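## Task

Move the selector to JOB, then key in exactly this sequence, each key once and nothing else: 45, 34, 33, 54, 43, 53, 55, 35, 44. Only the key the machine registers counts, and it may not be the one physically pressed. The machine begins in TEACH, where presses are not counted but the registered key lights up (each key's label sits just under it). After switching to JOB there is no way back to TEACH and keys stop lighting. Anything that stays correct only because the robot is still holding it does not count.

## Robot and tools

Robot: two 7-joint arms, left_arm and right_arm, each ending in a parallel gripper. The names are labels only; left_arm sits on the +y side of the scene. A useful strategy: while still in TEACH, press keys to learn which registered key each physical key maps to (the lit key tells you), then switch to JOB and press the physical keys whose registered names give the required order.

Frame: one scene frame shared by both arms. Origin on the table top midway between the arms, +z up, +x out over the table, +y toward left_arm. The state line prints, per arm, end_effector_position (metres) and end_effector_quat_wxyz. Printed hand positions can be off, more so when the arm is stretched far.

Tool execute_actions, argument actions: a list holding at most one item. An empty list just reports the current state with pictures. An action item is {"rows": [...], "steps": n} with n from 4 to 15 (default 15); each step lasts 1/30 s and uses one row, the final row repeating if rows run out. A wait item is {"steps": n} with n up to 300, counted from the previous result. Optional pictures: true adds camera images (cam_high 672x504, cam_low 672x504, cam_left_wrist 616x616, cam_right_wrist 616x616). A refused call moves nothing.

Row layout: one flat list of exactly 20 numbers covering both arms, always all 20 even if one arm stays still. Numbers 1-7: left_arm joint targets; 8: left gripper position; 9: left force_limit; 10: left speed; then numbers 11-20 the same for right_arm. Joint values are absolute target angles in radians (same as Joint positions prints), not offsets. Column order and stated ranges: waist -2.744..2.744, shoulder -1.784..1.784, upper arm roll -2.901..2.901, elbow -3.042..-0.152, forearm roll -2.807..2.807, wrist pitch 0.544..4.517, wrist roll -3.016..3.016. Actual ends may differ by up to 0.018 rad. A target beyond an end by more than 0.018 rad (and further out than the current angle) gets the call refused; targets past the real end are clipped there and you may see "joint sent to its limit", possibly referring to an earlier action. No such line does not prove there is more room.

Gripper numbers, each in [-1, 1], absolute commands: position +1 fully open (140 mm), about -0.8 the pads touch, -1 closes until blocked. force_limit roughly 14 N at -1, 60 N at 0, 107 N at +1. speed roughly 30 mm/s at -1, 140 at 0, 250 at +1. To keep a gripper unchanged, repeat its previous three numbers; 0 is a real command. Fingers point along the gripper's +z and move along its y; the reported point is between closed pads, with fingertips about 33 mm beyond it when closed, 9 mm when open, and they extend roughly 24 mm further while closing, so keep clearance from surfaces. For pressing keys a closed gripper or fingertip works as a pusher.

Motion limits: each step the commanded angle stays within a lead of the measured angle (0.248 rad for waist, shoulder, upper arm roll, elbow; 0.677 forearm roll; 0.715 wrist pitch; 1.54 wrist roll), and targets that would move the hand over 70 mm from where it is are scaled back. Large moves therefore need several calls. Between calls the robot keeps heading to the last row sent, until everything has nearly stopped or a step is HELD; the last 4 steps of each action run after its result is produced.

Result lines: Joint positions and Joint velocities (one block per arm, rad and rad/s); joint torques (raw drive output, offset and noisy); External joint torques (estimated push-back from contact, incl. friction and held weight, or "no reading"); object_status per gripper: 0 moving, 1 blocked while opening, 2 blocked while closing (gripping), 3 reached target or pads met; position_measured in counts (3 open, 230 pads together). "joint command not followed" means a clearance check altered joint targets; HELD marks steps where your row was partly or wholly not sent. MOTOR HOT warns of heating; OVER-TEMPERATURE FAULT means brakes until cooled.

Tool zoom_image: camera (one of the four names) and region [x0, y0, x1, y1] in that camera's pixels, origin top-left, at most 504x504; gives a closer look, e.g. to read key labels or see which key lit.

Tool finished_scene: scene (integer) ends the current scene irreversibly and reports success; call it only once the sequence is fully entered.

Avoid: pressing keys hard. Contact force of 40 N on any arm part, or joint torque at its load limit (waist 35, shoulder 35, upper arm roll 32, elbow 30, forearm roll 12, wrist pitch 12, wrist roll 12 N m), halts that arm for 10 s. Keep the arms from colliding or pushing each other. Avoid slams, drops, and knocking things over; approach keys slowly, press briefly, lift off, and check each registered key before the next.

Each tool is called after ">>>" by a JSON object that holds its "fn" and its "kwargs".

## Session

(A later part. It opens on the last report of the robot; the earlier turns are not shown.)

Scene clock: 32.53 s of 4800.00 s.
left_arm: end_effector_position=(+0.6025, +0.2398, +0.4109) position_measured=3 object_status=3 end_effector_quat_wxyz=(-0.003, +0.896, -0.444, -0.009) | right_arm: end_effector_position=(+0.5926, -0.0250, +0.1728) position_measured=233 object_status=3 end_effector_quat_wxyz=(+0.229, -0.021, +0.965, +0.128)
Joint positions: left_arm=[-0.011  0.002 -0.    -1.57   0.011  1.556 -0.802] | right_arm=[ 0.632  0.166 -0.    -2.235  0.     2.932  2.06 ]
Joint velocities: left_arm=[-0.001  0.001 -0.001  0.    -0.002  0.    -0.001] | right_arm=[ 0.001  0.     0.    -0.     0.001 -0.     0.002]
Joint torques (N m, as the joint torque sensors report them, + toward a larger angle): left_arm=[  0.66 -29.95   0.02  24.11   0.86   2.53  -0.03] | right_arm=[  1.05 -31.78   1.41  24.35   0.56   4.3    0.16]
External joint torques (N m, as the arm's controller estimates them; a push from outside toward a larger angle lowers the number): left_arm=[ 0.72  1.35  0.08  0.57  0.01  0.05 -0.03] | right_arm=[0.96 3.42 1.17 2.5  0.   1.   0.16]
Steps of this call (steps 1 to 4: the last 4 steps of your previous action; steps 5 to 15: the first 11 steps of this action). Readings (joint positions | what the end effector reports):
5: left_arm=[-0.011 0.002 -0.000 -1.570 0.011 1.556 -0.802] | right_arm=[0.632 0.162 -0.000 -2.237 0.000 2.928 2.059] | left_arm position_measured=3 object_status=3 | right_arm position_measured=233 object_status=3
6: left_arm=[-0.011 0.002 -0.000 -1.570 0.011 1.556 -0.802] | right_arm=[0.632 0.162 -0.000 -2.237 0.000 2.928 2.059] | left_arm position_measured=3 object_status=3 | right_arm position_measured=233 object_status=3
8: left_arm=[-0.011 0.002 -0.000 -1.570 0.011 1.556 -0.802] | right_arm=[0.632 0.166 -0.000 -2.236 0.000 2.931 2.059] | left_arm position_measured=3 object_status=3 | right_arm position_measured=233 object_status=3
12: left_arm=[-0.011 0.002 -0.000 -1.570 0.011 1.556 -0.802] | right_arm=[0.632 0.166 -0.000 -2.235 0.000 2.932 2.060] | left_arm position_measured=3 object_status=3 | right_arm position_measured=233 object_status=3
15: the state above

>>> {"fn": "execute_actions", "kwargs": {"actions": [{"rows":[[-0.011,0.002,0,-1.57,0.011,1.556,-0.802,1,0,0,0.634,0.125,0,-2.251,0,2.91,2.065,-1,0,0],[-0.011,0.002,0,-1.57,0.011,1.556,-0.802,1,0,0,0.634,0.125,0,-2.251,0,2.91,2.065,-1,0,0],[-0.011,0.002,0,-1.57,0.011,1.556,-0.802,1,0,0,0.634,0.125,0,-2.251,0,2.91,2.065,-1,0,0],[-0.011,0.002,0,-1.57,0.011,1.556,-0.802,1,0,0,0.634,0.125,0,-2.251,0,2.91,2.065,-1,0,0],[-0.011,0.002,0,-1.57,0.011,1.556,-0.802,1,0,0,0.634,0.125,0,-2.251,0,2.91,2.065,-1,0,0],[-0.011,0.002,0,-1.57,0.011,1.556,-0.802,1,0,0,0.634,0.125,0,-2.251,0,2.91,2.065,-1,0,0],[-0.011,0.002,0,-1.57,0.011,1.556,-0.802,1,0,0,0.6775,0.167,0,-2.197,0,2.896,2.11,-1,0,0]],"steps":15}]}}

>>> {"fn": "execute_actions", "kwargs": {"actions": [{"steps":12}], "pictures": true}}

Scene clock: 33.23 s of 4800.00 s.
left_arm: end_effector_position=(+0.6025, +0.2398, +0.4109) position_measured=3 object_status=3 end_effector_quat_wxyz=(-0.003, +0.896, -0.444, -0.009) | right_arm: end_effector_position=(+0.5865, +0.0020, +0.1881) position_measured=233 object_status=3 end_effector_quat_wxyz=(+0.230, -0.030, +0.963, +0.137)
Joint positions: left_arm=[-0.011  0.002 -0.    -1.57   0.011  1.556 -0.802] | right_arm=[ 0.67   0.16  -0.001 -2.205  0.     2.906  2.079]
Joint velocities: left_arm=[-0.001 -0.    -0.001 -0.     0.001  0.001 -0.001] | right_arm=[ 0.138  0.094  0.041  0.068  0.001 -0.052  0.085]
Joint torques (N m, as the joint torque sensors report them, + toward a larger angle): left_arm=[  1.43 -30.44  -0.01  24.76   0.88   2.52  -0.06] | right_arm=[ -2.38 -37.24  -1.13  23.88   0.57   3.07   0.21]
External joint torques (N m, as the arm's controller estimates them; a push from outside toward a larger angle lowers the number): left_arm=[ 1.5   1.05  0.06  1.12  0.03  0.03 -0.06] | right_arm=[ 1.03 -0.26  1.89  1.42 -0.26 -0.32  0.22]
Steps of this call (steps 1 to 4: the last 4 steps of your previous action; steps 5 to 10: the robot went on to your last target; steps 11 to 21: the first 11 steps of this action). Readings (joint positions | what the end effector reports):
11: left_arm=[-0.011 0.002 -0.000 -1.570 0.011 1.556 -0.802] | right_arm=[0.632 0.160 -0.000 -2.240 0.000 2.928 2.060] | left_arm position_measured=3 object_status=3 | right_arm position_measured=233 object_status=3
12: left_arm=[-0.011 0.002 -0.000 -1.570 0.011 1.556 -0.802] | right_arm=[0.632 0.150 -0.000 -2.245 0.000 2.925 2.060] | left_arm position_measured=3 object_status=3 | right_arm position_measured=233 object_status=3
14: left_arm=[-0.011 0.002 -0.000 -1.570 0.011 1.556 -0.802] | right_arm=[0.632 0.135 -0.000 -2.247 0.000 2.921 2.060] | left_arm position_measured=3 object_status=3 | right_arm position_measured=233 object_status=3
18: left_arm=[-0.011 0.002 -0.000 -1.570 0.011 1.556 -0.802] | right_arm=[0.648 0.144 -0.005 -2.221 0.000 2.913 2.069] | left_arm position_measured=3 object_status=3 | right_arm position_measured=233 object_status=3
21: the state above

Scene clock: 33.63 s of 4800.00 s.
left_arm: end_effector_position=(+0.6025, +0.2398, +0.4109) position_measured=3 object_status=3 end_effector_quat_wxyz=(-0.003, +0.896, -0.444, -0.009) | right_arm: end_effector_position=(+0.5834, +0.0069, +0.1856) position_measured=233 object_status=3 end_effector_quat_wxyz=(+0.225, -0.025, +0.964, +0.139)
Joint positions: left_arm=[-0.011  0.002 -0.    -1.57   0.011  1.556 -0.802] | right_arm=[ 0.677  0.166  0.001 -2.199  0.     2.899  2.098]
Joint velocities: left_arm=[ 0.     0.001 -0.001 -0.001 -0.001 -0.     0.   ] | right_arm=[-0.    -0.001  0.     0.     0.002 -0.004  0.022]
Joint torques (N m, as the joint torque sensors report them, + toward a larger angle): left_arm=[  0.7  -30.33  -0.37  24.84   0.86   2.5   -0.07] | right_arm=[  0.42 -36.56   0.51  24.45   0.6    3.01   0.13]
External joint torques (N m, as the arm's controller estimates them; a push from outside toward a larger angle lowers the number): left_arm=[ 0.73  1.04 -0.35  1.28  0.01  0.03 -0.07] | right_arm=[ 0.36 -0.87  0.28  2.13  0.01 -0.31  0.13]
Kept back: nothing.
Steps of this call (steps 1 to 4: the last 4 steps of your previous action; steps 5 to 12: the robot went on to your last target). Readings (joint positions | what the end effector reports):
1: left_arm=[-0.011 0.002 -0.000 -1.570 0.011 1.556 -0.802] | right_arm=[0.674 0.163 0.000 -2.203 0.000 2.905 2.081] | left_arm position_measured=3 object_status=3 | right_arm position_measured=233 object_status=3
2: left_arm=[-0.011 0.002 -0.000 -1.570 0.011 1.556 -0.802] | right_arm=[0.676 0.164 0.001 -2.202 0.000 2.903 2.084] | left_arm position_measured=3 object_status=3 | right_arm position_measured=233 object_status=3
4: left_arm=[-0.011 0.002 -0.000 -1.570 0.011 1.556 -0.802] | right_arm=[0.677 0.166 0.001 -2.200 0.000 2.902 2.088] | left_arm position_measured=3 object_status=3 | right_arm position_measured=233 object_status=3
8: left_arm=[-0.011 0.002 -0.000 -1.570 0.011 1.556 -0.802] | right_arm=[0.677 0.166 0.001 -2.199 0.000 2.900 2.094] | left_arm position_measured=3 object_status=3 | right_arm position_measured=233 object_status=3
12: the state above

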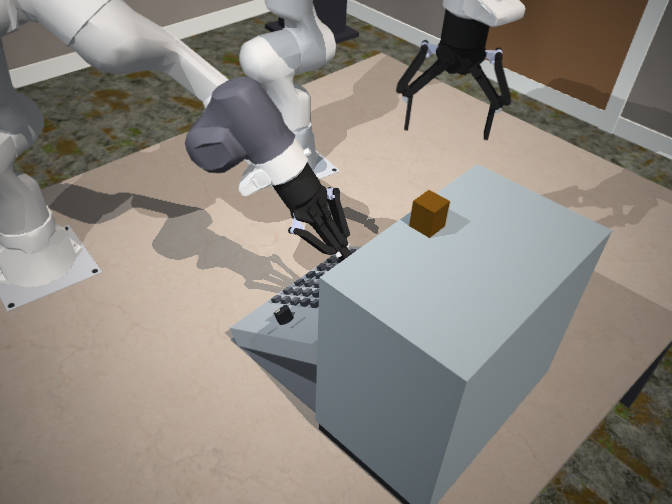

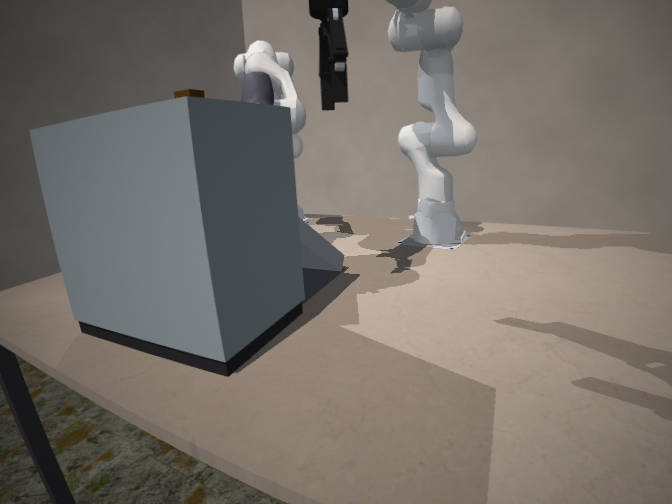

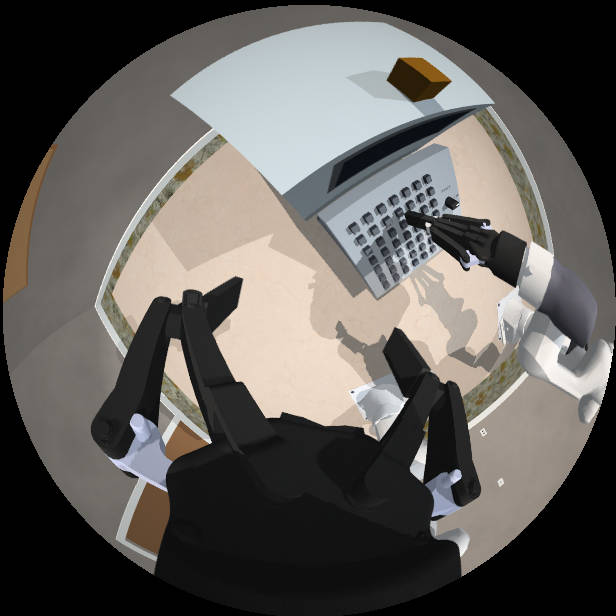

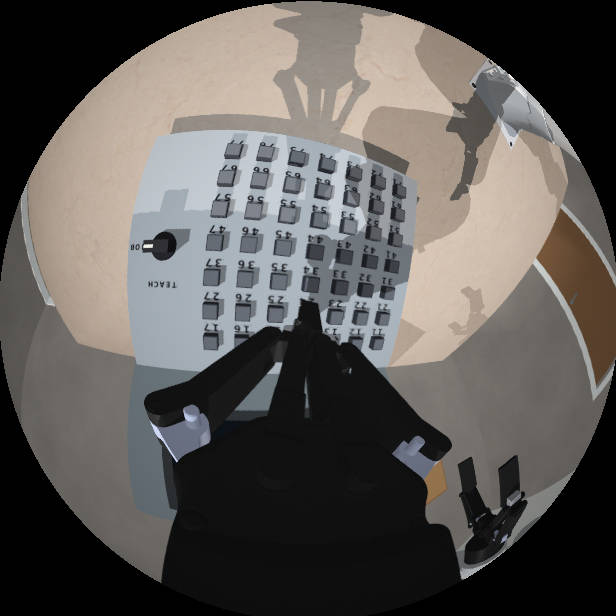

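>>> {"fn": "execute_actions", "kwargs": {"actions": [{"rows":[[-0.011,0.002,0,-1.57,0.011,1.556,-0.802,1,0,0,0.6775,0.177,0,-2.183,0,2.892,2.11,-1,0,0],[-0.011,0.002,0,-1.57,0.011,1.556,-0.802,1,0,0,0.6775,0.177,0,-2.183,0,2.892,2.11,-1,0,0],[-0.011,0.002,0,-1.57,0.011,1.556,-0.802,1,0,0,0.6775,0.177,0,-2.183,0,2.892,2.11,-1,0,0],[-0.011,0.002,0,-1.57,0.011,1.556,-0.802,1,0,0,0.6775,0.177,0,-2.183,0,2.892,2.11,-1,0,0],[-0.011,0.002,0,-1.57,0.011,1.556,-0.802,1,0,0,0.6775,0.19,0,-2.178,0,2.9,2.11,-1,0,0],[-0.011,0.002,0,-1.57,0.011,1.556,-0.802,1,0,0,0.6775,0.19,0,-2.178,0,2.9,2.11,-1,0,0],[-0.011,0.002,0,-1.57,0.011,1.556,-0.802,1,0,0,0.6775,0.19,0,-2.178,0,2.9,2.11,-1,0,0],[-0.011,0.002,0,-1.57,0.011,1.556,-0.802,1,0,0,0.6775,0.202,0,-2.173,0,2.907,2.11,-1,0,0]],"steps":15}], "pictures": true}}

Scene clock: 34.27 s of 4800.00 s.
left_arm: end_effector_position=(+0.6025, +0.2398, +0.4109) position_measured=3 object_status=3 end_effector_quat_wxyz=(-0.003, +0.896, -0.444, -0.009) | right_arm: end_effector_position=(+0.5881, +0.0100, +0.1762) position_measured=233 object_status=3 end_effector_quat_wxyz=(+0.221, -0.022, +0.965, +0.137)
Joint positions: left_arm=[-0.011  0.002 -0.    -1.57   0.011  1.556 -0.802] | right_arm=[ 0.677  0.198  0.001 -2.176  0.     2.901  2.104]
Joint velocities: left_arm=[-0.001 -0.001  0.001 -0.     0.001  0.     0.002] | right_arm=[0.001 0.065 0.002 0.004 0.001 0.016 0.005]
Joint torques (N m, as the joint torque sensors report them, + toward a larger angle): left_arm=[  0.67 -29.71   0.38  24.25   0.92   2.5   -0.02] | right_arm=[  0.12 -39.     0.53  25.29   0.59   3.74   0.15]
External joint torques (N m, as the arm's controller estimates them; a push from outside toward a larger angle lowers the number): left_arm=[ 0.66  1.76  0.37  0.62  0.06  0.02 -0.02] | right_arm=[-0.07 -0.7   0.15  2.37  0.01  0.28  0.14]
Steps of this call (steps 1 to 8: the robot went on to your last target; steps 9 to 19: the first 11 steps of this action). Readings (joint positions | what the end effector reports):
9: left_arm=[-0.011 0.002 -0.000 -1.570 0.011 1.556 -0.802] | right_arm=[0.677 0.168 0.001 -2.195 0.000 2.897 2.102] | left_arm position_measured=3 object_status=3 | right_arm position_measured=233 object_status=3
10: left_arm=[-0.011 0.002 -0.000 -1.570 0.011 1.556 -0.802] | right_arm=[0.677 0.171 0.001 -2.191 0.000 2.897 2.102] | left_arm position_measured=3 object_status=3 | right_arm position_measured=233 object_status=3
12: left_arm=[-0.011 0.002 -0.000 -1.570 0.011 1.556 -0.802] | right_arm=[0.677 0.174 0.001 -2.187 0.000 2.896 2.103] | left_arm position_measured=3 object_status=3 | right_arm position_measured=233 object_status=3
16: left_arm=[-0.011 0.002 -0.000 -1.570 0.011 1.556 -0.802] | right_arm=[0.677 0.187 0.001 -2.179 0.000 2.899 2.103] | left_arm position_measured=3 object_status=3 | right_arm position_measured=233 object_status=3
19: the state above

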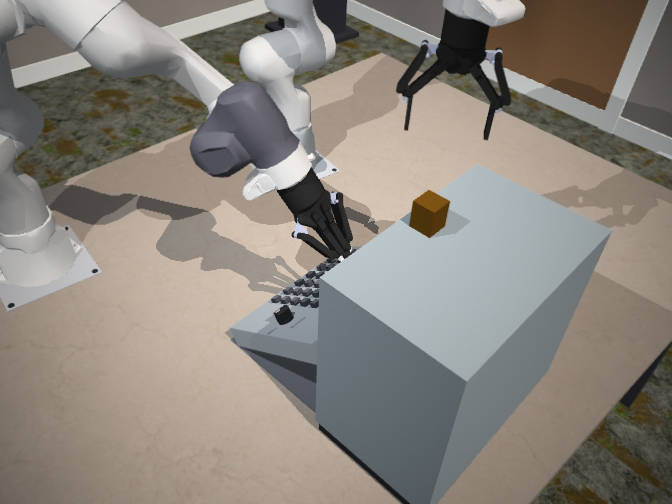

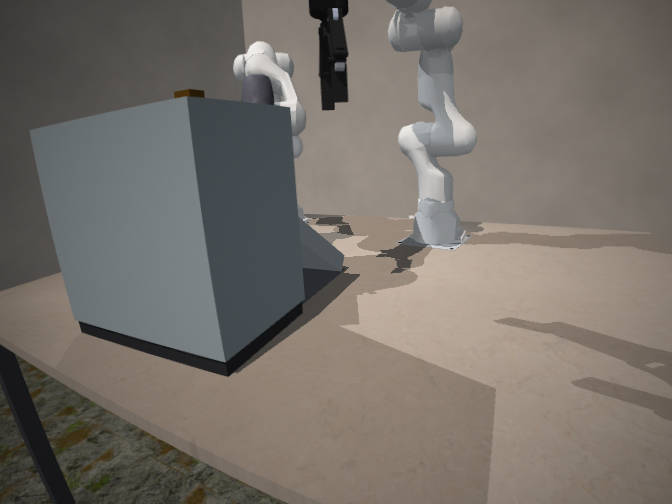

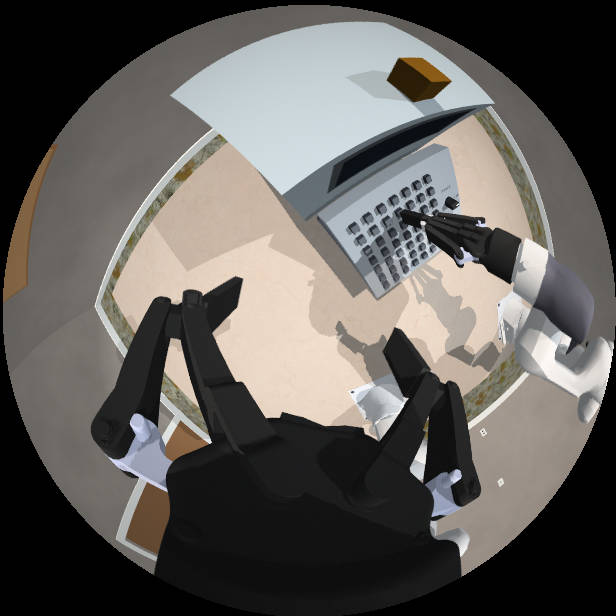

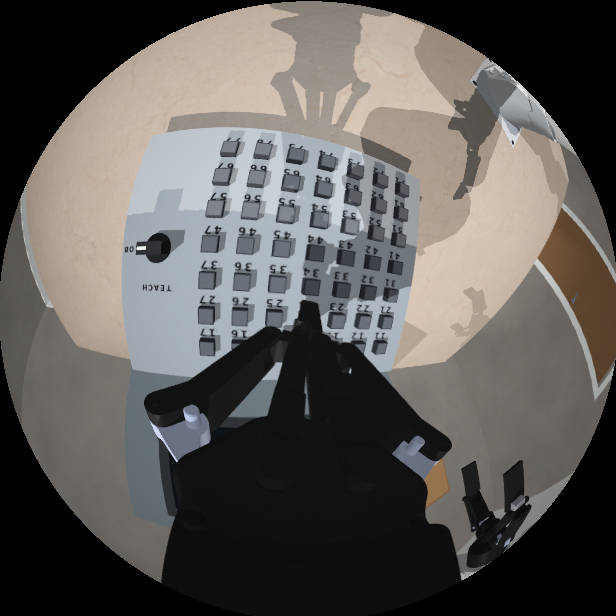

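>>> {"fn": "execute_actions", "kwargs": {"actions": [{"rows":[[-0.011,0.002,0,-1.57,0.011,1.556,-0.802,1,0,0,0.6775,0.209,0,-2.171,0,2.911,2.11,-1,0,0],[-0.011,0.002,0,-1.57,0.011,1.556,-0.802,1,0,0,0.6775,0.209,0,-2.171,0,2.911,2.11,-1,0,0],[-0.011,0.002,0,-1.57,0.011,1.556,-0.802,1,0,0,0.6775,0.209,0,-2.171,0,2.911,2.11,-1,0,0],[-0.011,0.002,0,-1.57,0.011,1.556,-0.802,1,0,0,0.6775,0.209,0,-2.171,0,2.911,2.11,-1,0,0],[-0.011,0.002,0,-1.57,0.011,1.556,-0.802,1,0,0,0.6775,0.216,0,-2.168,0,2.915,2.11,-1,0,0]],"steps":15}]}}

Scene clock: 34.83 s of 4800.00 s.
left_arm: end_effector_position=(+0.6025, +0.2398, +0.4109) position_measured=3 object_status=3 end_effector_quat_wxyz=(-0.003, +0.896, -0.444, -0.009) | right_arm: end_effector_position=(+0.5907, +0.0116, +0.1737) position_measured=233 object_status=3 end_effector_quat_wxyz=(+0.222, -0.021, +0.965, +0.138)
Joint positions: left_arm=[-0.011  0.002 -0.    -1.57   0.011  1.556 -0.802] | right_arm=[ 0.677  0.21   0.001 -2.17   0.     2.91   2.105]
Joint velocities: left_arm=[-0.001 -0.001 -0.     0.    -0.001 -0.001  0.001] | right_arm=[ 0.     0.     0.    -0.    -0.001  0.     0.002]
Joint torques (N m, as the joint torque sensors report them, + toward a larger angle): left_arm=[  0.81 -29.99  -0.01  24.93   0.88   2.48  -0.04] | right_arm=[  0.34 -33.89   0.84  24.26   0.61   4.12   0.22]
External joint torques (N m, as the arm's controller estimates them; a push from outside toward a larger angle lowers the number): left_arm=[ 0.82  1.47  0.    1.29  0.03 -0.01 -0.04] | right_arm=[0.34 3.   0.63 2.13 0.02 0.81 0.22]
Steps of this call (steps 1 to 4: the last 4 steps of your previous action; steps 5 to 6: the robot went on to your last target; steps 7 to 17: the first 11 steps of this action). Readings (joint positions | what the end effector reports):
7: left_arm=[-0.011 0.002 -0.000 -1.570 0.011 1.556 -0.802] | right_arm=[0.677 0.201 0.001 -2.174 0.000 2.904 2.104] | left_arm position_measured=3 object_status=3 | right_arm position_measured=233 object_status=3
8: left_arm=[-0.011 0.002 -0.000 -1.570 0.011 1.556 -0.802] | right_arm=[0.677 0.203 0.001 -2.173 0.000 2.905 2.104] | left_arm position_measured=3 object_status=3 | right_arm position_measured=233 object_status=3
10: left_arm=[-0.011 0.002 -0.000 -1.570 0.011 1.556 -0.802] | right_arm=[0.677 0.205 0.001 -2.173 0.000 2.907 2.104] | left_arm position_measured=3 object_status=3 | right_arm position_measured=233 object_status=3
14: left_arm=[-0.011 0.002 -0.000 -1.570 0.011 1.556 -0.802] | right_arm=[0.677 0.210 0.001 -2.170 0.000 2.910 2.105] | left_arm position_measured=3 object_status=3 | right_arm position_measured=233 object_status=3
17: the state above

>>> {"fn": "execute_actions", "kwargs": {"actions": [{"rows":[[-0.011,0.002,0,-1.57,0.011,1.556,-0.802,1,0,0,0.6775,0.165,0,-2.188,0,2.885,2.11,-1,0,0],[-0.011,0.002,0,-1.57,0.011,1.556,-0.802,1,0,0,0.6775,0.165,0,-2.188,0,2.885,2.11,-1,0,0],[-0.011,0.002,0,-1.57,0.011,1.556,-0.802,1,0,0,0.6775,0.165,0,-2.188,0,2.885,2.11,-1,0,0],[-0.011,0.002,0,-1.57,0.011,1.556,-0.802,1,0,0,0.6775,0.165,0,-2.188,0,2.885,2.11,-1,0,0],[-0.011,0.002,0,-1.57,0.011,1.556,-0.802,1,0,0,0.6775,0.165,0,-2.188,0,2.885,2.11,-1,0,0],[-0.011,0.002,0,-1.57,0.011,1.556,-0.802,1,0,0,0.6775,0.165,0,-2.188,0,2.885,2.11,-1,0,0],[-0.011,0.002,0,-1.57,0.011,1.556,-0.802,1,0,0,0.672,0.115,0,-2.31,0,2.95,2.1,-1,0,0],[-0.011,0.002,0,-1.57,0.011,1.556,-0.802,1,0,0,0.672,0.115,0,-2.31,0,2.95,2.1,-1,0,0],[-0.011,0.002,0,-1.57,0.011,1.556,-0.802,1,0,0,0.672,0.115,0,-2.31,0,2.95,2.1,-1,0,0],[-0.011,0.002,0,-1.57,0.011,1.556,-0.802,1,0,0,0.666,0.075,0,-2.43,0,3.03,2.1,-1,0,0]],"steps":15}]}}

>>> {"fn": "execute_actions", "kwargs": {"actions": [{"steps":25}], "pictures": true}}

Scene clock: 35.73 s of 4800.00 s.
left_arm: end_effector_position=(+0.6025, +0.2398, +0.4109) position_measured=3 object_status=3 end_effector_quat_wxyz=(-0.003, +0.896, -0.444, -0.009) | right_arm: end_effector_position=(+0.5467, -0.0208, +0.1614) position_measured=233 object_status=3 end_effector_quat_wxyz=(+0.213, -0.018, +0.968, +0.132)
Joint positions: left_arm=[-0.011  0.002 -0.    -1.57   0.011  1.556 -0.802] | right_arm=[ 0.672  0.098  0.001 -2.35   0.     2.955  2.106]
Joint velocities: left_arm=[-0.    -0.001  0.    -0.001  0.    -0.     0.001] | right_arm=[-0.054 -0.309 -0.    -1.084  0.     0.411 -0.001]
Joint torques (N m, as the joint torque sensors report them, + toward a larger angle): left_arm=[  0.57 -30.42   0.18  24.14   0.83   2.54  -0.02] | right_arm=[ -1.14 -31.49   0.65  27.85   0.52   4.42  -0.35]
External joint torques (N m, as the arm's controller estimates them; a push from outside toward a larger angle lowers the number): left_arm=[ 0.6   0.99  0.21  0.55 -0.03  0.06 -0.02] | right_arm=[-1.4  -1.22  0.68  0.08 -0.17  0.4  -0.35]
Steps of this call (steps 1 to 4: the last 4 steps of your previous action; steps 5 to 15: the robot went on to your last target; step 16: nothing new was sent; steps 17 to 27: the first 11 steps of this action). Readings (joint positions | what the end effector reports):
17: left_arm=[-0.011 0.002 -0.000 -1.570 0.011 1.556 -0.802] | right_arm=[0.677 0.203 0.001 -2.176 0.000 2.906 2.106] | left_arm position_measured=3 object_status=3 | right_arm position_measured=233 object_status=3
18: left_arm=[-0.011 0.002 -0.000 -1.570 0.011 1.556 -0.802] | right_arm=[0.677 0.192 0.001 -2.181 0.000 2.902 2.106] | left_arm position_measured=3 object_status=3 | right_arm position_measured=233 object_status=3
20: left_arm=[-0.011 0.002 -0.000 -1.570 0.011 1.556 -0.802] | right_arm=[0.677 0.176 0.001 -2.183 0.000 2.897 2.106] | left_arm position_measured=3 object_status=3 | right_arm position_measured=233 object_status=3
24: left_arm=[-0.011 0.002 -0.000 -1.570 0.011 1.556 -0.802] | right_arm=[0.676 0.136 0.001 -2.244 0.000 2.914 2.106] | left_arm position_measured=3 object_status=3 | right_arm position_measured=233 object_status=3
27: the state above

Scene clock: 36.57 s of 4800.00 s.
left_arm: end_effector_position=(+0.6025, +0.2398, +0.4109) position_measured=3 object_status=3 end_effector_quat_wxyz=(-0.003, +0.896, -0.444, -0.009) | right_arm: end_effector_position=(+0.5336, -0.0322, +0.1504) position_measured=233 object_status=3 end_effector_quat_wxyz=(+0.220, -0.017, +0.966, +0.136)
Joint positions: left_arm=[-0.011  0.002 -0.    -1.57   0.011  1.556 -0.802] | right_arm=[ 0.668  0.076  0.001 -2.428  0.     3.027  2.105]
Joint velocities: left_arm=[ 0.001 -0.001 -0.002  0.001 -0.     0.     0.   ] | right_arm=[-0.     0.001  0.001  0.     0.001  0.003 -0.   ]
Joint torques (N m, as the joint torque sensors report them, + toward a larger angle): left_arm=[  0.65 -29.97   0.12  24.84   0.85   2.54   0.07] | right_arm=[ -1.17 -32.86   0.43  20.48   0.46   3.54  -0.33]
External joint torques (N m, as the arm's controller estimates them; a push from outside toward a larger angle lowers the number): left_arm=[0.72 1.69 0.18 1.09 0.   0.04 0.07] | right_arm=[-1.26 -1.9   0.27 -0.13 -0.04  0.23 -0.33]
Kept back: nothing.
Steps of this call (steps 1 to 4: the last 4 steps of your previous action; steps 5 to 25: the robot went on to your last target). Readings (joint positions | what the end effector reports):
1: left_arm=[-0.011 0.002 -0.000 -1.570 0.011 1.556 -0.802] | right_arm=[0.671 0.091 0.001 -2.379 0.000 2.967 2.106] | left_arm position_measured=3 object_status=3 | right_arm position_measured=233 object_status=3
2: left_arm=[-0.011 0.002 -0.000 -1.570 0.011 1.556 -0.802] | right_arm=[0.670 0.088 0.001 -2.399 0.000 2.977 2.106] | left_arm position_measured=3 object_status=3 | right_arm position_measured=233 object_status=3
4: left_arm=[-0.011 0.002 -0.000 -1.570 0.011 1.556 -0.802] | right_arm=[0.669 0.084 0.001 -2.419 0.000 2.992 2.105] | left_arm position_measured=3 object_status=3 | right_arm position_measured=233 object_status=3
8: left_arm=[-0.011 0.002 -0.000 -1.570 0.011 1.556 -0.802] | right_arm=[0.668 0.078 0.001 -2.427 0.000 3.011 2.105] | left_arm position_measured=3 object_status=3 | right_arm position_measured=233 object_status=3
25: the state above

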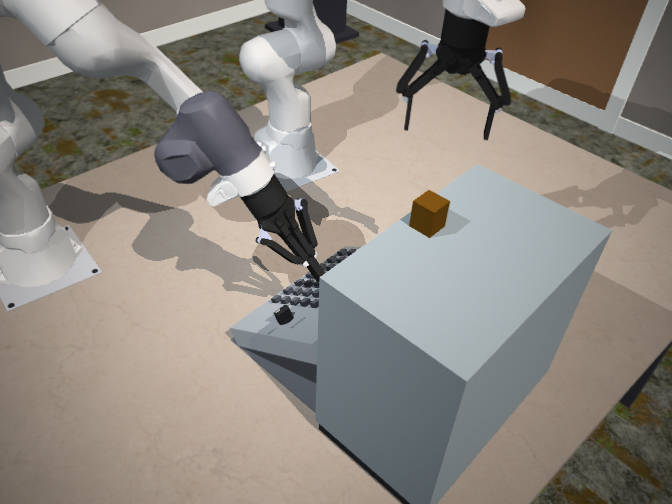

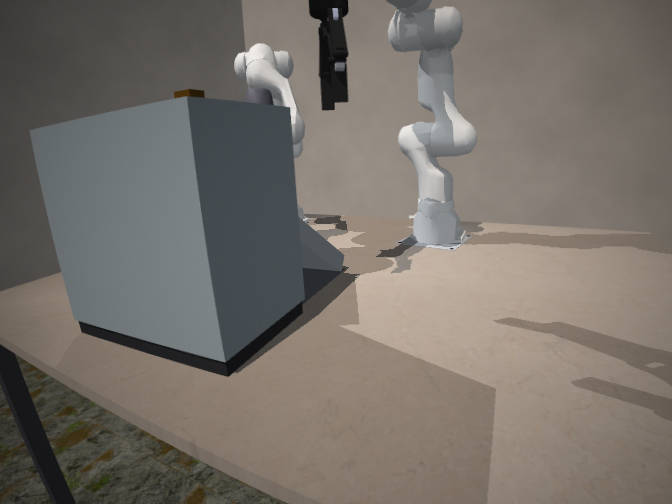

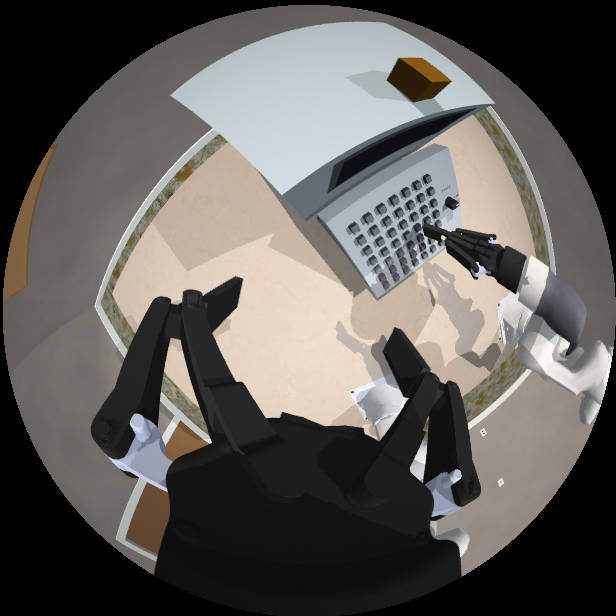

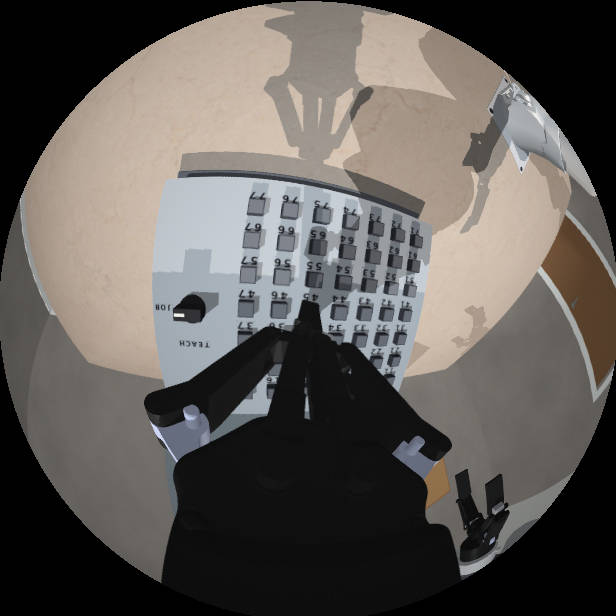

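>>> {"fn": "execute_actions", "kwargs": {"actions": [{"rows":[[-0.011,0.002,0,-1.57,0.011,1.556,-0.802,1,0,0,0.668,0.09,0,-2.42,0,3.035,2.1,-1,0,0],[-0.011,0.002,0,-1.57,0.011,1.556,-0.802,1,0,0,0.668,0.09,0,-2.42,0,3.035,2.1,-1,0,0],[-0.011,0.002,0,-1.57,0.011,1.556,-0.802,1,0,0,0.668,0.09,0,-2.42,0,3.035,2.1,-1,0,0],[-0.011,0.002,0,-1.57,0.011,1.556,-0.802,1,0,0,0.668,0.09,0,-2.42,0,3.035,2.1,-1,0,0],[-0.011,0.002,0,-1.57,0.011,1.556,-0.802,1,0,0,0.668,0.099,0,-2.416,0,3.041,2.1,-1,0,0],[-0.011,0.002,0,-1.57,0.011,1.556,-0.802,1,0,0,0.668,0.099,0,-2.416,0,3.041,2.1,-1,0,0],[-0.011,0.002,0,-1.57,0.011,1.556,-0.802,1,0,0,0.668,0.099,0,-2.416,0,3.041,2.1,-1,0,0],[-0.011,0.002,0,-1.57,0.011,1.556,-0.802,1,0,0,0.668,0.099,0,-2.416,0,3.041,2.1,-1,0,0],[-0.011,0.002,0,-1.57,0.011,1.556,-0.802,1,0,0,0.668,0.107,0,-2.413,0,3.046,2.1,-1,0,0]],"steps":15}]}}

>>> {"fn": "execute_actions", "kwargs": {"actions": [{"rows":[[-0.011,0.002,0,-1.57,0.011,1.556,-0.802,1,0,0,0.668,0.107,0,-2.413,0,3.046,2.1,-1,0,0],[-0.011,0.002,0,-1.57,0.011,1.556,-0.802,1,0,0,0.668,0.114,0,-2.41,0,3.05,2.1,-1,0,0]],"steps":12}]}}

Scene clock: 37.33 s of 4800.00 s.
left_arm: end_effector_position=(+0.6025, +0.2398, +0.4109) position_measured=3 object_status=3 end_effector_quat_wxyz=(-0.003, +0.896, -0.444, -0.009) | right_arm: end_effector_position=(+0.5367, -0.0302, +0.1424) position_measured=233 object_status=3 end_effector_quat_wxyz=(+0.219, -0.017, +0.966, +0.135)
Joint positions: left_arm=[-0.011  0.002 -0.    -1.57   0.011  1.556 -0.802] | right_arm=[ 0.668  0.103  0.001 -2.416  0.     3.039  2.105]
Joint velocities: left_arm=[-0.     0.    -0.001 -0.001 -0.     0.001  0.   ] | right_arm=[ 0.001  0.052 -0.001  0.012  0.001  0.027 -0.   ]
Joint torques (N m, as the joint torque sensors report them, + toward a larger angle): left_arm=[  0.56 -30.1    0.12  24.66   0.89   2.49  -0.07] | right_arm=[ -0.13 -33.68   0.61  22.33   0.45   3.69  -0.29]
External joint torques (N m, as the arm's controller estimates them; a push from outside toward a larger angle lowers the number): left_arm=[ 0.55  1.4   0.11  1.01  0.04  0.   -0.07] | right_arm=[-0.21 -1.37  0.42  1.87 -0.03  0.36 -0.29]
Steps of this call (steps 1 to 12: the robot went on to your last target; steps 13 to 23: the first 11 steps of this action). Readings (joint positions | what the end effector reports):
13: left_arm=[-0.011 0.002 -0.000 -1.570 0.011 1.556 -0.802] | right_arm=[0.668 0.078 0.001 -2.426 0.000 3.029 2.105] | left_arm position_measured=3 object_status=3 | right_arm position_measured=233 object_status=3
14: left_arm=[-0.011 0.002 -0.000 -1.570 0.011 1.556 -0.802] | right_arm=[0.668 0.081 0.001 -2.424 0.000 3.030 2.105] | left_arm position_measured=3 object_status=3 | right_arm position_measured=233 object_status=3
16: left_arm=[-0.011 0.002 -0.000 -1.570 0.011 1.556 -0.802] | right_arm=[0.668 0.086 0.001 -2.423 0.000 3.031 2.105] | left_arm position_measured=3 object_status=3 | right_arm position_measured=233 object_status=3
20: left_arm=[-0.011 0.002 -0.000 -1.570 0.011 1.556 -0.802] | right_arm=[0.668 0.096 0.001 -2.419 0.000 3.035 2.105] | left_arm position_measured=3 object_status=3 | right_arm position_measured=233 object_status=3
23: the state above

Scene clock: 37.73 s of 4800.00 s.
left_arm: end_effector_position=(+0.6025, +0.2398, +0.4109) position_measured=3 object_status=3 end_effector_quat_wxyz=(-0.003, +0.896, -0.444, -0.009) | right_arm: end_effector_position=(+0.5385, -0.0291, +0.1406) position_measured=233 object_status=3 end_effector_quat_wxyz=(+0.220, -0.017, +0.966, +0.136)
Joint positions: left_arm=[-0.011  0.002 -0.    -1.57   0.011  1.556 -0.802] | right_arm=[ 0.668  0.112  0.001 -2.412  0.     3.047  2.105]
Joint velocities: left_arm=[ 0.     0.001  0.    -0.     0.    -0.001  0.001] | right_arm=[-0.001  0.002  0.     0.    -0.001  0.006 -0.   ]
Joint torques (N m, as the joint torque sensors report them, + toward a larger angle): left_arm=[  0.37 -29.99   0.31  24.22   0.83   2.53  -0.03] | right_arm=[ -0.36 -31.2    0.62  22.54   0.44   3.68  -0.32]
External joint torques (N m, as the arm's controller estimates them; a push from outside toward a larger angle lowers the number): left_arm=[ 0.48  1.4   0.41  0.63 -0.01  0.04 -0.03] | right_arm=[-0.29  0.79  0.58  2.17 -0.06  0.36 -0.32]
Steps of this call (steps 1 to 4: the last 4 steps of your previous action; steps 5 to 12: the first 8 steps of this action). Readings (joint positions | what the end effector reports):
5: left_arm=[-0.011 0.002 -0.000 -1.570 0.011 1.556 -0.802] | right_arm=[0.668 0.106 0.001 -2.415 0.000 3.042 2.105] | left_arm position_measured=3 object_status=3 | right_arm position_measured=233 object_status=3
6: left_arm=[-0.011 0.002 -0.000 -1.570 0.011 1.556 -0.802] | right_arm=[0.668 0.107 0.001 -2.414 0.000 3.043 2.105] | left_arm position_measured=3 object_status=3 | right_arm position_measured=233 object_status=3
8: left_arm=[-0.011 0.002 -0.000 -1.570 0.011 1.556 -0.802] | right_arm=[0.668 0.110 0.001 -2.412 0.000 3.045 2.105] | left_arm position_measured=3 object_status=3 | right_arm position_measured=233 object_status=3
12: the state above

>>> {"fn": "execute_actions", "kwargs": {"actions": [{"rows":[[-0.011,0.002,0,-1.57,0.011,1.556,-0.802,1,0,0,0.668,0.121,0,-2.407,0,3.054,2.1,-1,0,0]],"steps":13}]}}

Scene clock: 38.20 s of 4800.00 s.
left_arm: end_effector_position=(+0.6025, +0.2398, +0.4109) position_measured=3 object_status=3 end_effector_quat_wxyz=(-0.003, +0.896, -0.444, -0.009) | right_arm: end_effector_position=(+0.5397, -0.0283, +0.1393) position_measured=233 object_status=3 end_effector_quat_wxyz=(+0.221, -0.017, +0.966, +0.136)
Joint positions: left_arm=[-0.011  0.002 -0.    -1.57   0.011  1.556 -0.802] | right_arm=[ 0.668  0.118  0.001 -2.409  0.     3.051  2.105]
Joint velocities: left_arm=[ 0.001 -0.001 -0.     0.001 -0.001  0.    -0.002] | right_arm=[ 0.001  0.002  0.001 -0.    -0.001  0.003  0.   ]
Joint torques (N m, as the joint torque sensors report them, + toward a larger angle): left_arm=[  0.6  -30.5   -0.01  24.68   0.89   2.52   0.02] | right_arm=[ -0.37 -31.98   0.59  22.14   0.46   3.74  -0.3 ]
External joint torques (N m, as the arm's controller estimates them; a push from outside toward a larger angle lowers the number): left_arm=[ 0.6   0.94 -0.01  1.08  0.03  0.04  0.02] | right_arm=[-0.42  0.04  0.42  1.9  -0.02  0.43 -0.3 ]
Steps of this call (steps 1 to 4: the last 4 steps of your previous action; step 5: the robot went on to your last target; steps 6 to 14: the first 9 steps of this action). Readings (joint positions | what the end effector reports):
6: left_arm=[-0.011 0.002 -0.000 -1.570 0.011 1.556 -0.802] | right_arm=[0.668 0.113 0.001 -2.411 0.000 3.048 2.105] | left_arm position_measured=3 object_status=3 | right_arm position_measured=233 object_status=3
7: left_arm=[-0.011 0.002 -0.000 -1.570 0.011 1.556 -0.802] | right_arm=[0.668 0.115 0.001 -2.410 0.000 3.049 2.105] | left_arm position_measured=3 object_status=3 | right_arm position_measured=233 object_status=3
9: left_arm=[-0.011 0.002 -0.000 -1.570 0.011 1.556 -0.802] | right_arm=[0.668 0.117 0.001 -2.409 0.000 3.050 2.105] | left_arm position_measured=3 object_status=3 | right_arm position_measured=233 object_status=3
13: left_arm=[-0.011 0.002 -0.000 -1.570 0.011 1.556 -0.802] | right_arm=[0.668 0.118 0.001 -2.409 0.000 3.051 2.105] | left_arm position_measured=3 object_status=3 | right_arm position_measured=233 object_status=3
14: the state above

>>> {"fn": "execute_actions", "kwargs": {"actions": [{"rows":[[-0.011,0.002,0,-1.57,0.011,1.556,-0.802,1,0,0,0.668,0.128,0,-2.405,0,3.058,2.1,-1,0,0]],"steps":13}]}}

Scene clock: 38.63 s of 4800.00 s.
left_arm: end_effector_position=(+0.6025, +0.2398, +0.4109) position_measured=3 object_status=3 end_effector_quat_wxyz=(-0.003, +0.896, -0.444, -0.009) | right_arm: end_effector_position=(+0.5403, -0.0279, +0.1388) position_measured=233 object_status=3 end_effector_quat_wxyz=(+0.221, -0.016, +0.966, +0.136)
Joint positions: left_arm=[-0.011  0.002 -0.    -1.57   0.011  1.556 -0.802] | right_arm=[ 0.668  0.121  0.001 -2.407  0.     3.054  2.105]
Joint velocities: left_arm=[-0.001 -0.001  0.     0.     0.001 -0.    -0.   ] | right_arm=[-0.     0.001 -0.001 -0.001  0.001 -0.001 -0.001]
Joint torques (N m, as the joint torque sensors report them, + toward a larger angle): left_arm=[  0.68 -30.25   0.15  24.2    0.84   2.55  -0.01] | right_arm=[ -0.14 -28.52   0.73  22.59   0.46   4.    -0.3 ]
External joint torques (N m, as the arm's controller estimates them; a push from outside toward a larger angle lowers the number): left_arm=[ 0.77  1.31  0.24  0.53 -0.01  0.06 -0.01] | right_arm=[-0.07  3.49  0.68  2.37 -0.04  0.7  -0.3 ]
Steps of this call (steps 1 to 4: the last 4 steps of your previous action; steps 5 to 13: the first 9 steps of this action). Readings (joint positions | what the end effector reports):
5: left_arm=[-0.011 0.002 -0.000 -1.570 0.011 1.556 -0.802] | right_arm=[0.668 0.119 0.001 -2.408 0.000 3.052 2.105] | left_arm position_measured=3 object_status=3 | right_arm position_measured=233 object_status=3
6: left_arm=[-0.011 0.002 -0.000 -1.570 0.011 1.556 -0.802] | right_arm=[0.668 0.121 0.001 -2.407 0.000 3.053 2.105] | left_arm position_measured=3 object_status=3 | right_arm position_measured=233 object_status=3
8: left_arm=[-0.011 0.002 -0.000 -1.570 0.011 1.556 -0.802] | right_arm=[0.668 0.121 0.001 -2.407 0.000 3.054 2.105] | left_arm position_measured=3 object_status=3 | right_arm position_measured=233 object_status=3
12: left_arm=[-0.011 0.002 -0.000 -1.570 0.011 1.556 -0.802] | right_arm=[0.668 0.121 0.001 -2.407 0.000 3.054 2.105] | left_arm position_measured=3 object_status=3 | right_arm position_measured=233 object_status=3
13: the state above

>>> {"fn": "execute_actions", "kwargs": {"actions": [{"rows":[[-0.011,0.002,0,-1.57,0.011,1.556,-0.802,1,0,0,0.668,0.065,0,-2.425,0,3.02,2.1,-1,0,0],[-0.011,0.002,0,-1.57,0.011,1.556,-0.802,1,0,0,0.668,0.065,0,-2.425,0,3.02,2.1,-1,0,0],[-0.011,0.002,0,-1.57,0.011,1.556,-0.802,1,0,0,0.668,0.065,0,-2.425,0,3.02,2.1,-1,0,0],[-0.011,0.002,0,-1.57,0.011,1.556,-0.802,1,0,0,0.668,0.065,0,-2.425,0,3.02,2.1,-1,0,0],[-0.011,0.002,0,-1.57,0.011,1.556,-0.802,1,0,0,0.668,0.065,0,-2.425,0,3.02,2.1,-1,0,0],[-0.011,0.002,0,-1.57,0.011,1.556,-0.802,1,0,0,0.668,0.065,0,-2.425,0,3.02,2.1,-1,0,0],[-0.011,0.002,0,-1.57,0.011,1.556,-0.802,1,0,0,0.68,0.095,0,-2.35,0,2.97,2.11,-1,0,0],[-0.011,0.002,0,-1.57,0.011,1.556,-0.802,1,0,0,0.68,0.095,0,-2.35,0,2.97,2.11,-1,0,0],[-0.011,0.002,0,-1.57,0.011,1.556,-0.802,1,0,0,0.68,0.095,0,-2.35,0,2.97,2.11,-1,0,0],[-0.011,0.002,0,-1.57,0.011,1.556,-0.802,1,0,0,0.696,0.146,0,-2.275,0,2.948,2.125,-1,0,0]],"steps":15}]}}

>>> {"fn": "execute_actions", "kwargs": {"actions": [{"steps":20}], "pictures": true}}

Scene clock: 39.37 s of 4800.00 s.
left_arm: end_effector_position=(+0.6025, +0.2398, +0.4109) position_measured=3 object_status=3 end_effector_quat_wxyz=(-0.003, +0.896, -0.444, -0.009) | right_arm: end_effector_position=(+0.5585, -0.0057, +0.1734) position_measured=233 object_status=3 end_effector_quat_wxyz=(+0.231, -0.022, +0.962, +0.145)
Joint positions: left_arm=[-0.011  0.002 -0.    -1.57   0.011  1.556 -0.802] | right_arm=[ 0.683  0.115 -0.001 -2.322  0.     2.988  2.108]
Joint velocities: left_arm=[ 0.001 -0.    -0.     0.001 -0.    -0.001  0.001] | right_arm=[ 0.141  0.392 -0.001  0.649 -0.    -0.204  0.04 ]
Joint torques (N m, as the joint torque sensors report them, + toward a larger angle): left_arm=[  0.58 -30.27  -0.05  24.19   0.82   2.48   0.03] | right_arm=[  0.54 -34.51   1.38  18.41   0.5    2.23   0.09]
External joint torques (N m, as the arm's controller estimates them; a push from outside toward a larger angle lowers the number): left_arm=[ 0.61  1.31 -0.03  0.49 -0.03 -0.01  0.03] | right_arm=[ 1.06 -0.32  0.61  2.27  0.13 -0.43  0.09]
Steps of this call (steps 1 to 4: the last 4 steps of your previous action; steps 5 to 11: the robot went on to your last target; steps 12 to 22: the first 11 steps of this action). Readings (joint positions | what the end effector reports):
12: left_arm=[-0.011 0.002 -0.000 -1.570 0.011 1.556 -0.802] | right_arm=[0.668 0.112 0.001 -2.413 0.000 3.048 2.105] | left_arm position_measured=3 object_status=3 | right_arm position_measured=233 object_status=3
13: left_arm=[-0.011 0.002 -0.000 -1.570 0.011 1.556 -0.802] | right_arm=[0.668 0.098 0.001 -2.418 0.000 3.043 2.105] | left_arm position_measured=3 object_status=3 | right_arm position_measured=233 object_status=3
15: left_arm=[-0.011 0.002 -0.000 -1.570 0.011 1.556 -0.802] | right_arm=[0.668 0.077 0.001 -2.420 0.000 3.036 2.105] | left_arm position_measured=3 object_status=3 | right_arm position_measured=233 object_status=3
19: left_arm=[-0.011 0.002 -0.000 -1.570 0.011 1.556 -0.802] | right_arm=[0.672 0.081 0.000 -2.387 0.000 3.013 2.105] | left_arm position_measured=3 object_status=3 | right_arm position_measured=233 object_status=3
22: the state above

Scene clock: 40.03 s of 4800.00 s.
left_arm: end_effector_position=(+0.6025, +0.2398, +0.4109) position_measured=3 object_status=3 end_effector_quat_wxyz=(-0.003, +0.896, -0.444, -0.009) | right_arm: end_effector_position=(+0.5605, +0.0048, +0.1689) position_measured=233 object_status=3 end_effector_quat_wxyz=(+0.220, -0.022, +0.965, +0.141)
Joint positions: left_arm=[-0.011  0.002 -0.    -1.57   0.011  1.556 -0.802] | right_arm=[ 0.694  0.145 -0.    -2.277  0.     2.951  2.118]
Joint velocities: left_arm=[ 0.    -0.001  0.002  0.    -0.001 -0.001  0.   ] | right_arm=[ 0.001  0.    -0.001 -0.001  0.002 -0.004  0.004]
Joint torques (N m, as the joint torque sensors report them, + toward a larger angle): left_arm=[  0.36 -30.19   0.31  25.26   0.86   2.57  -0.07] | right_arm=[  1.13 -35.     1.4   23.55   0.53   3.06   0.22]
External joint torques (N m, as the arm's controller estimates them; a push from outside toward a larger angle lowers the number): left_arm=[ 0.36  1.32  0.3   1.59  0.01  0.08 -0.06] | right_arm=[ 1.11 -0.7   1.24  1.94 -0.03 -0.25  0.22]
Kept back: nothing.
Steps of this call (steps 1 to 4: the last 4 steps of your previous action; steps 5 to 20: the robot went on to your last target). Readings (joint positions | what the end effector reports):
1: left_arm=[-0.011 0.002 -0.000 -1.570 0.011 1.556 -0.802] | right_arm=[0.687 0.125 -0.001 -2.305 0.000 2.982 2.109] | left_arm position_measured=3 object_status=3 | right_arm position_measured=233 object_status=3
2: left_arm=[-0.011 0.002 -0.000 -1.570 0.011 1.556 -0.802] | right_arm=[0.690 0.132 -0.000 -2.294 0.000 2.976 2.110] | left_arm position_measured=3 object_status=3 | right_arm position_measured=233 object_status=3
4: left_arm=[-0.011 0.002 -0.000 -1.570 0.011 1.556 -0.802] | right_arm=[0.693 0.140 -0.000 -2.284 0.000 2.968 2.112] | left_arm position_measured=3 object_status=3 | right_arm position_measured=233 object_status=3
8: left_arm=[-0.011 0.002 -0.000 -1.570 0.011 1.556 -0.802] | right_arm=[0.694 0.144 -0.000 -2.278 0.000 2.958 2.115] | left_arm position_measured=3 object_status=3 | right_arm position_measured=233 object_status=3
20: the state above

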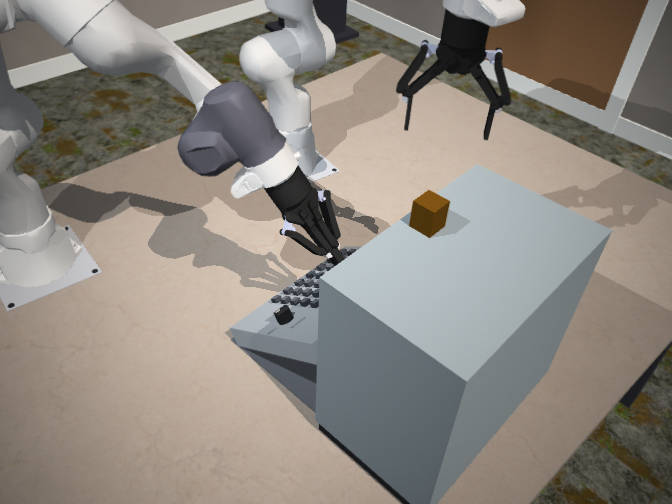

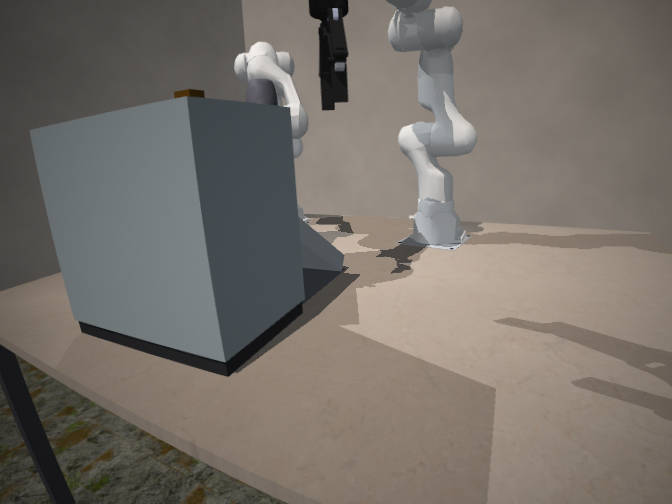

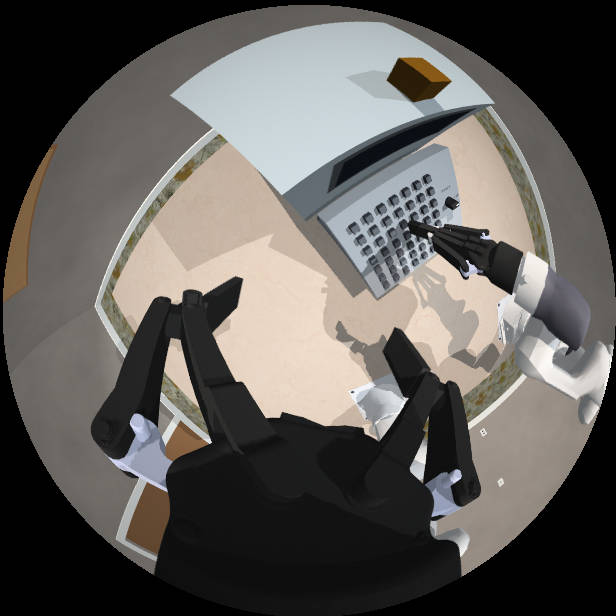

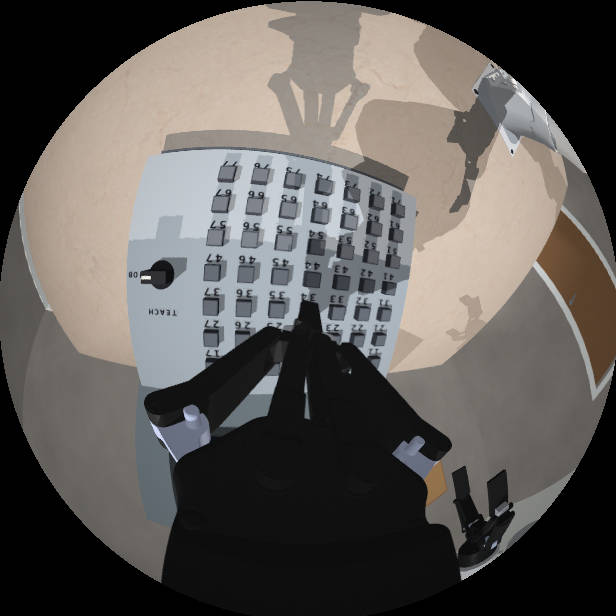

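Good. Descend.

>>> {"fn": "execute_actions", "kwargs": {"actions": [{"rows":[[-0.011,0.002,0,-1.57,0.011,1.556,-0.802,1,0,0,0.696,0.16,0,-2.27,0,2.957,2.125,-1,0,0],[-0.011,0.002,0,-1.57,0.011,1.556,-0.802,1,0,0,0.696,0.16,0,-2.27,0,2.957,2.125,-1,0,0],[-0.011,0.002,0,-1.57,0.011,1.556,-0.802,1,0,0,0.696,0.16,0,-2.27,0,2.957,2.125,-1,0,0],[-0.011,0.002,0,-1.57,0.011,1.556,-0.802,1,0,0,0.696,0.16,0,-2.27,0,2.957,2.125,-1,0,0],[-0.011,0.002,0,-1.57,0.011,1.556,-0.802,1,0,0,0.696,0.171,0,-2.266,0,2.964,2.125,-1,0,0],[-0.011,0.002,0,-1.57,0.011,1.556,-0.802,1,0,0,0.696,0.171,0,-2.266,0,2.964,2.125,-1,0,0],[-0.011,0.002,0,-1.57,0.011,1.556,-0.802,1,0,0,0.696,0.171,0,-2.266,0,2.964,2.125,-1,0,0],[-0.011,0.002,0,-1.57,0.011,1.556,-0.802,1,0,0,0.696,0.171,0,-2.266,0,2.964,2.125,-1,0,0],[-0.011,0.002,0,-1.57,0.011,1.556,-0.802,1,0,0,0.696,0.18,0,-2.262,0,2.969,2.125,-1,0,0],[-0.011,0.002,0,-1.57,0.011,1.556,-0.802,1,0,0,0.696,0.18,0,-2.262,0,2.969,2.125,-1,0,0],[-0.011,0.002,0,-1.57,0.011,1.556,-0.802,1,0,0,0.696,0.18,0,-2.262,0,2.969,2.125,-1,0,0],[-0.011,0.002,0,-1.57,0.011,1.556,-0.802,1,0,0,0.696,0.18,0,-2.262,0,2.969,2.125,-1,0,0],[-0.011,0.002,0,-1.57,0.011,1.556,-0.802,1,0,0,0.696,0.187,0,-2.259,0,2.973,2.125,-1,0,0]],"steps":15}]}}

>>> {"fn": "execute_actions", "kwargs": {"actions": [{"steps":10}]}}

Scene clock: 40.80 s of 4800.00 s.
left_arm: end_effector_position=(+0.6025, +0.2398, +0.4109) position_measured=3 object_status=3 end_effector_quat_wxyz=(-0.003, +0.896, -0.444, -0.009) | right_arm: end_effector_position=(+0.5628, +0.0063, +0.1572) position_measured=233 object_status=3 end_effector_quat_wxyz=(+0.217, -0.022, +0.966, +0.139)
Joint positions: left_arm=[-0.011  0.002 -0.    -1.57   0.011  1.556 -0.802] | right_arm=[ 0.694  0.175 -0.    -2.265  0.     2.962  2.119]
Joint velocities: left_arm=[-0.002  0.002 -0.    -0.001  0.    -0.     0.   ] | right_arm=[ 0.001  0.047 -0.002  0.02  -0.     0.032  0.001]
Joint torques (N m, as the joint torque sensors report them, + toward a larger angle): left_arm=[  0.81 -30.23   0.57  24.88   0.88   2.49   0.  ] | right_arm=[  1.12 -36.47   1.52  23.72   0.51   3.64   0.16]
External joint torques (N m, as the arm's controller estimates them; a push from outside toward a larger angle lowers the number): left_arm=[0.82 0.89 0.58 1.43 0.02 0.02 0.  ] | right_arm=[ 1.06 -0.31  1.3   1.92 -0.03  0.23  0.16]
Steps of this call (steps 1 to 12: the robot went on to your last target; steps 13 to 23: the first 11 steps of this action). Readings (joint positions | what the end effector reports):
13: left_arm=[-0.011 0.002 -0.000 -1.570 0.011 1.556 -0.802] | right_arm=[0.694 0.147 -0.000 -2.275 0.000 2.951 2.119] | left_arm position_measured=3 object_status=3 | right_arm position_measured=233 object_status=3
14: left_arm=[-0.011 0.002 -0.000 -1.570 0.011 1.556 -0.802] | right_arm=[0.694 0.150 -0.000 -2.273 0.000 2.952 2.119] | left_arm position_measured=3 object_status=3 | right_arm position_measured=233 object_status=3
16: left_arm=[-0.011 0.002 -0.000 -1.570 0.011 1.556 -0.802] | right_arm=[0.694 0.156 -0.000 -2.272 0.000 2.953 2.119] | left_arm position_measured=3 object_status=3 | right_arm position_measured=233 object_status=3
20: left_arm=[-0.011 0.002 -0.000 -1.570 0.011 1.556 -0.802] | right_arm=[0.694 0.168 -0.000 -2.269 0.000 2.958 2.119] | left_arm position_measured=3 object_status=3 | right_arm position_measured=233 object_status=3
23: the state above

Scene clock: 41.13 s of 4800.00 s.
left_arm: end_effector_position=(+0.6025, +0.2398, +0.4109) position_measured=3 object_status=3 end_effector_quat_wxyz=(-0.003, +0.896, -0.444, -0.009) | right_arm: end_effector_position=(+0.5642, +0.0073, +0.1558) position_measured=233 object_status=3 end_effector_quat_wxyz=(+0.218, -0.021, +0.966, +0.140)
Joint positions: left_arm=[-0.011  0.002 -0.    -1.57   0.011  1.556 -0.802] | right_arm=[ 0.694  0.182 -0.    -2.262  0.     2.967  2.12 ]
Joint velocities: left_arm=[-0.    -0.    -0.    -0.001  0.001  0.001 -0.001] | right_arm=[ 0.002 -0.001  0.001  0.     0.001  0.001  0.002]
Joint torques (N m, as the joint torque sensors report them, + toward a larger angle): left_arm=[  0.38 -30.55   0.26  24.38   0.93   2.54   0.04] | right_arm=[  1.02 -33.26   1.37  24.05   0.52   4.29   0.16]
External joint torques (N m, as the arm's controller estimates them; a push from outside toward a larger angle lowers the number): left_arm=[0.48 0.94 0.36 0.74 0.08 0.05 0.04] | right_arm=[ 0.91  2.12  1.1   2.6  -0.02  0.97  0.15]
Kept back: nothing.
Steps of this call (steps 1 to 4: the last 4 steps of your previous action; steps 5 to 10: the robot went on to your last target). Readings (joint positions | what the end effector reports):
1: left_arm=[-0.011 0.002 -0.000 -1.570 0.011 1.556 -0.802] | right_arm=[0.694 0.176 -0.000 -2.265 0.000 2.963 2.120] | left_arm position_measured=3 object_status=3 | right_arm position_measured=233 object_status=3
2: left_arm=[-0.011 0.002 -0.000 -1.570 0.011 1.556 -0.802] | right_arm=[0.694 0.178 -0.000 -2.264 0.000 2.964 2.120] | left_arm position_measured=3 object_status=3 | right_arm position_measured=233 object_status=3
4: left_arm=[-0.011 0.002 -0.000 -1.570 0.011 1.556 -0.802] | right_arm=[0.694 0.182 -0.000 -2.262 0.000 2.966 2.120] | left_arm position_measured=3 object_status=3 | right_arm position_measured=233 object_status=3
8: left_arm=[-0.011 0.002 -0.000 -1.570 0.011 1.556 -0.802] | right_arm=[0.694 0.182 -0.000 -2.262 0.000 2.967 2.120] | left_arm position_measured=3 object_status=3 | right_arm position_measured=233 object_status=3
10: the state above


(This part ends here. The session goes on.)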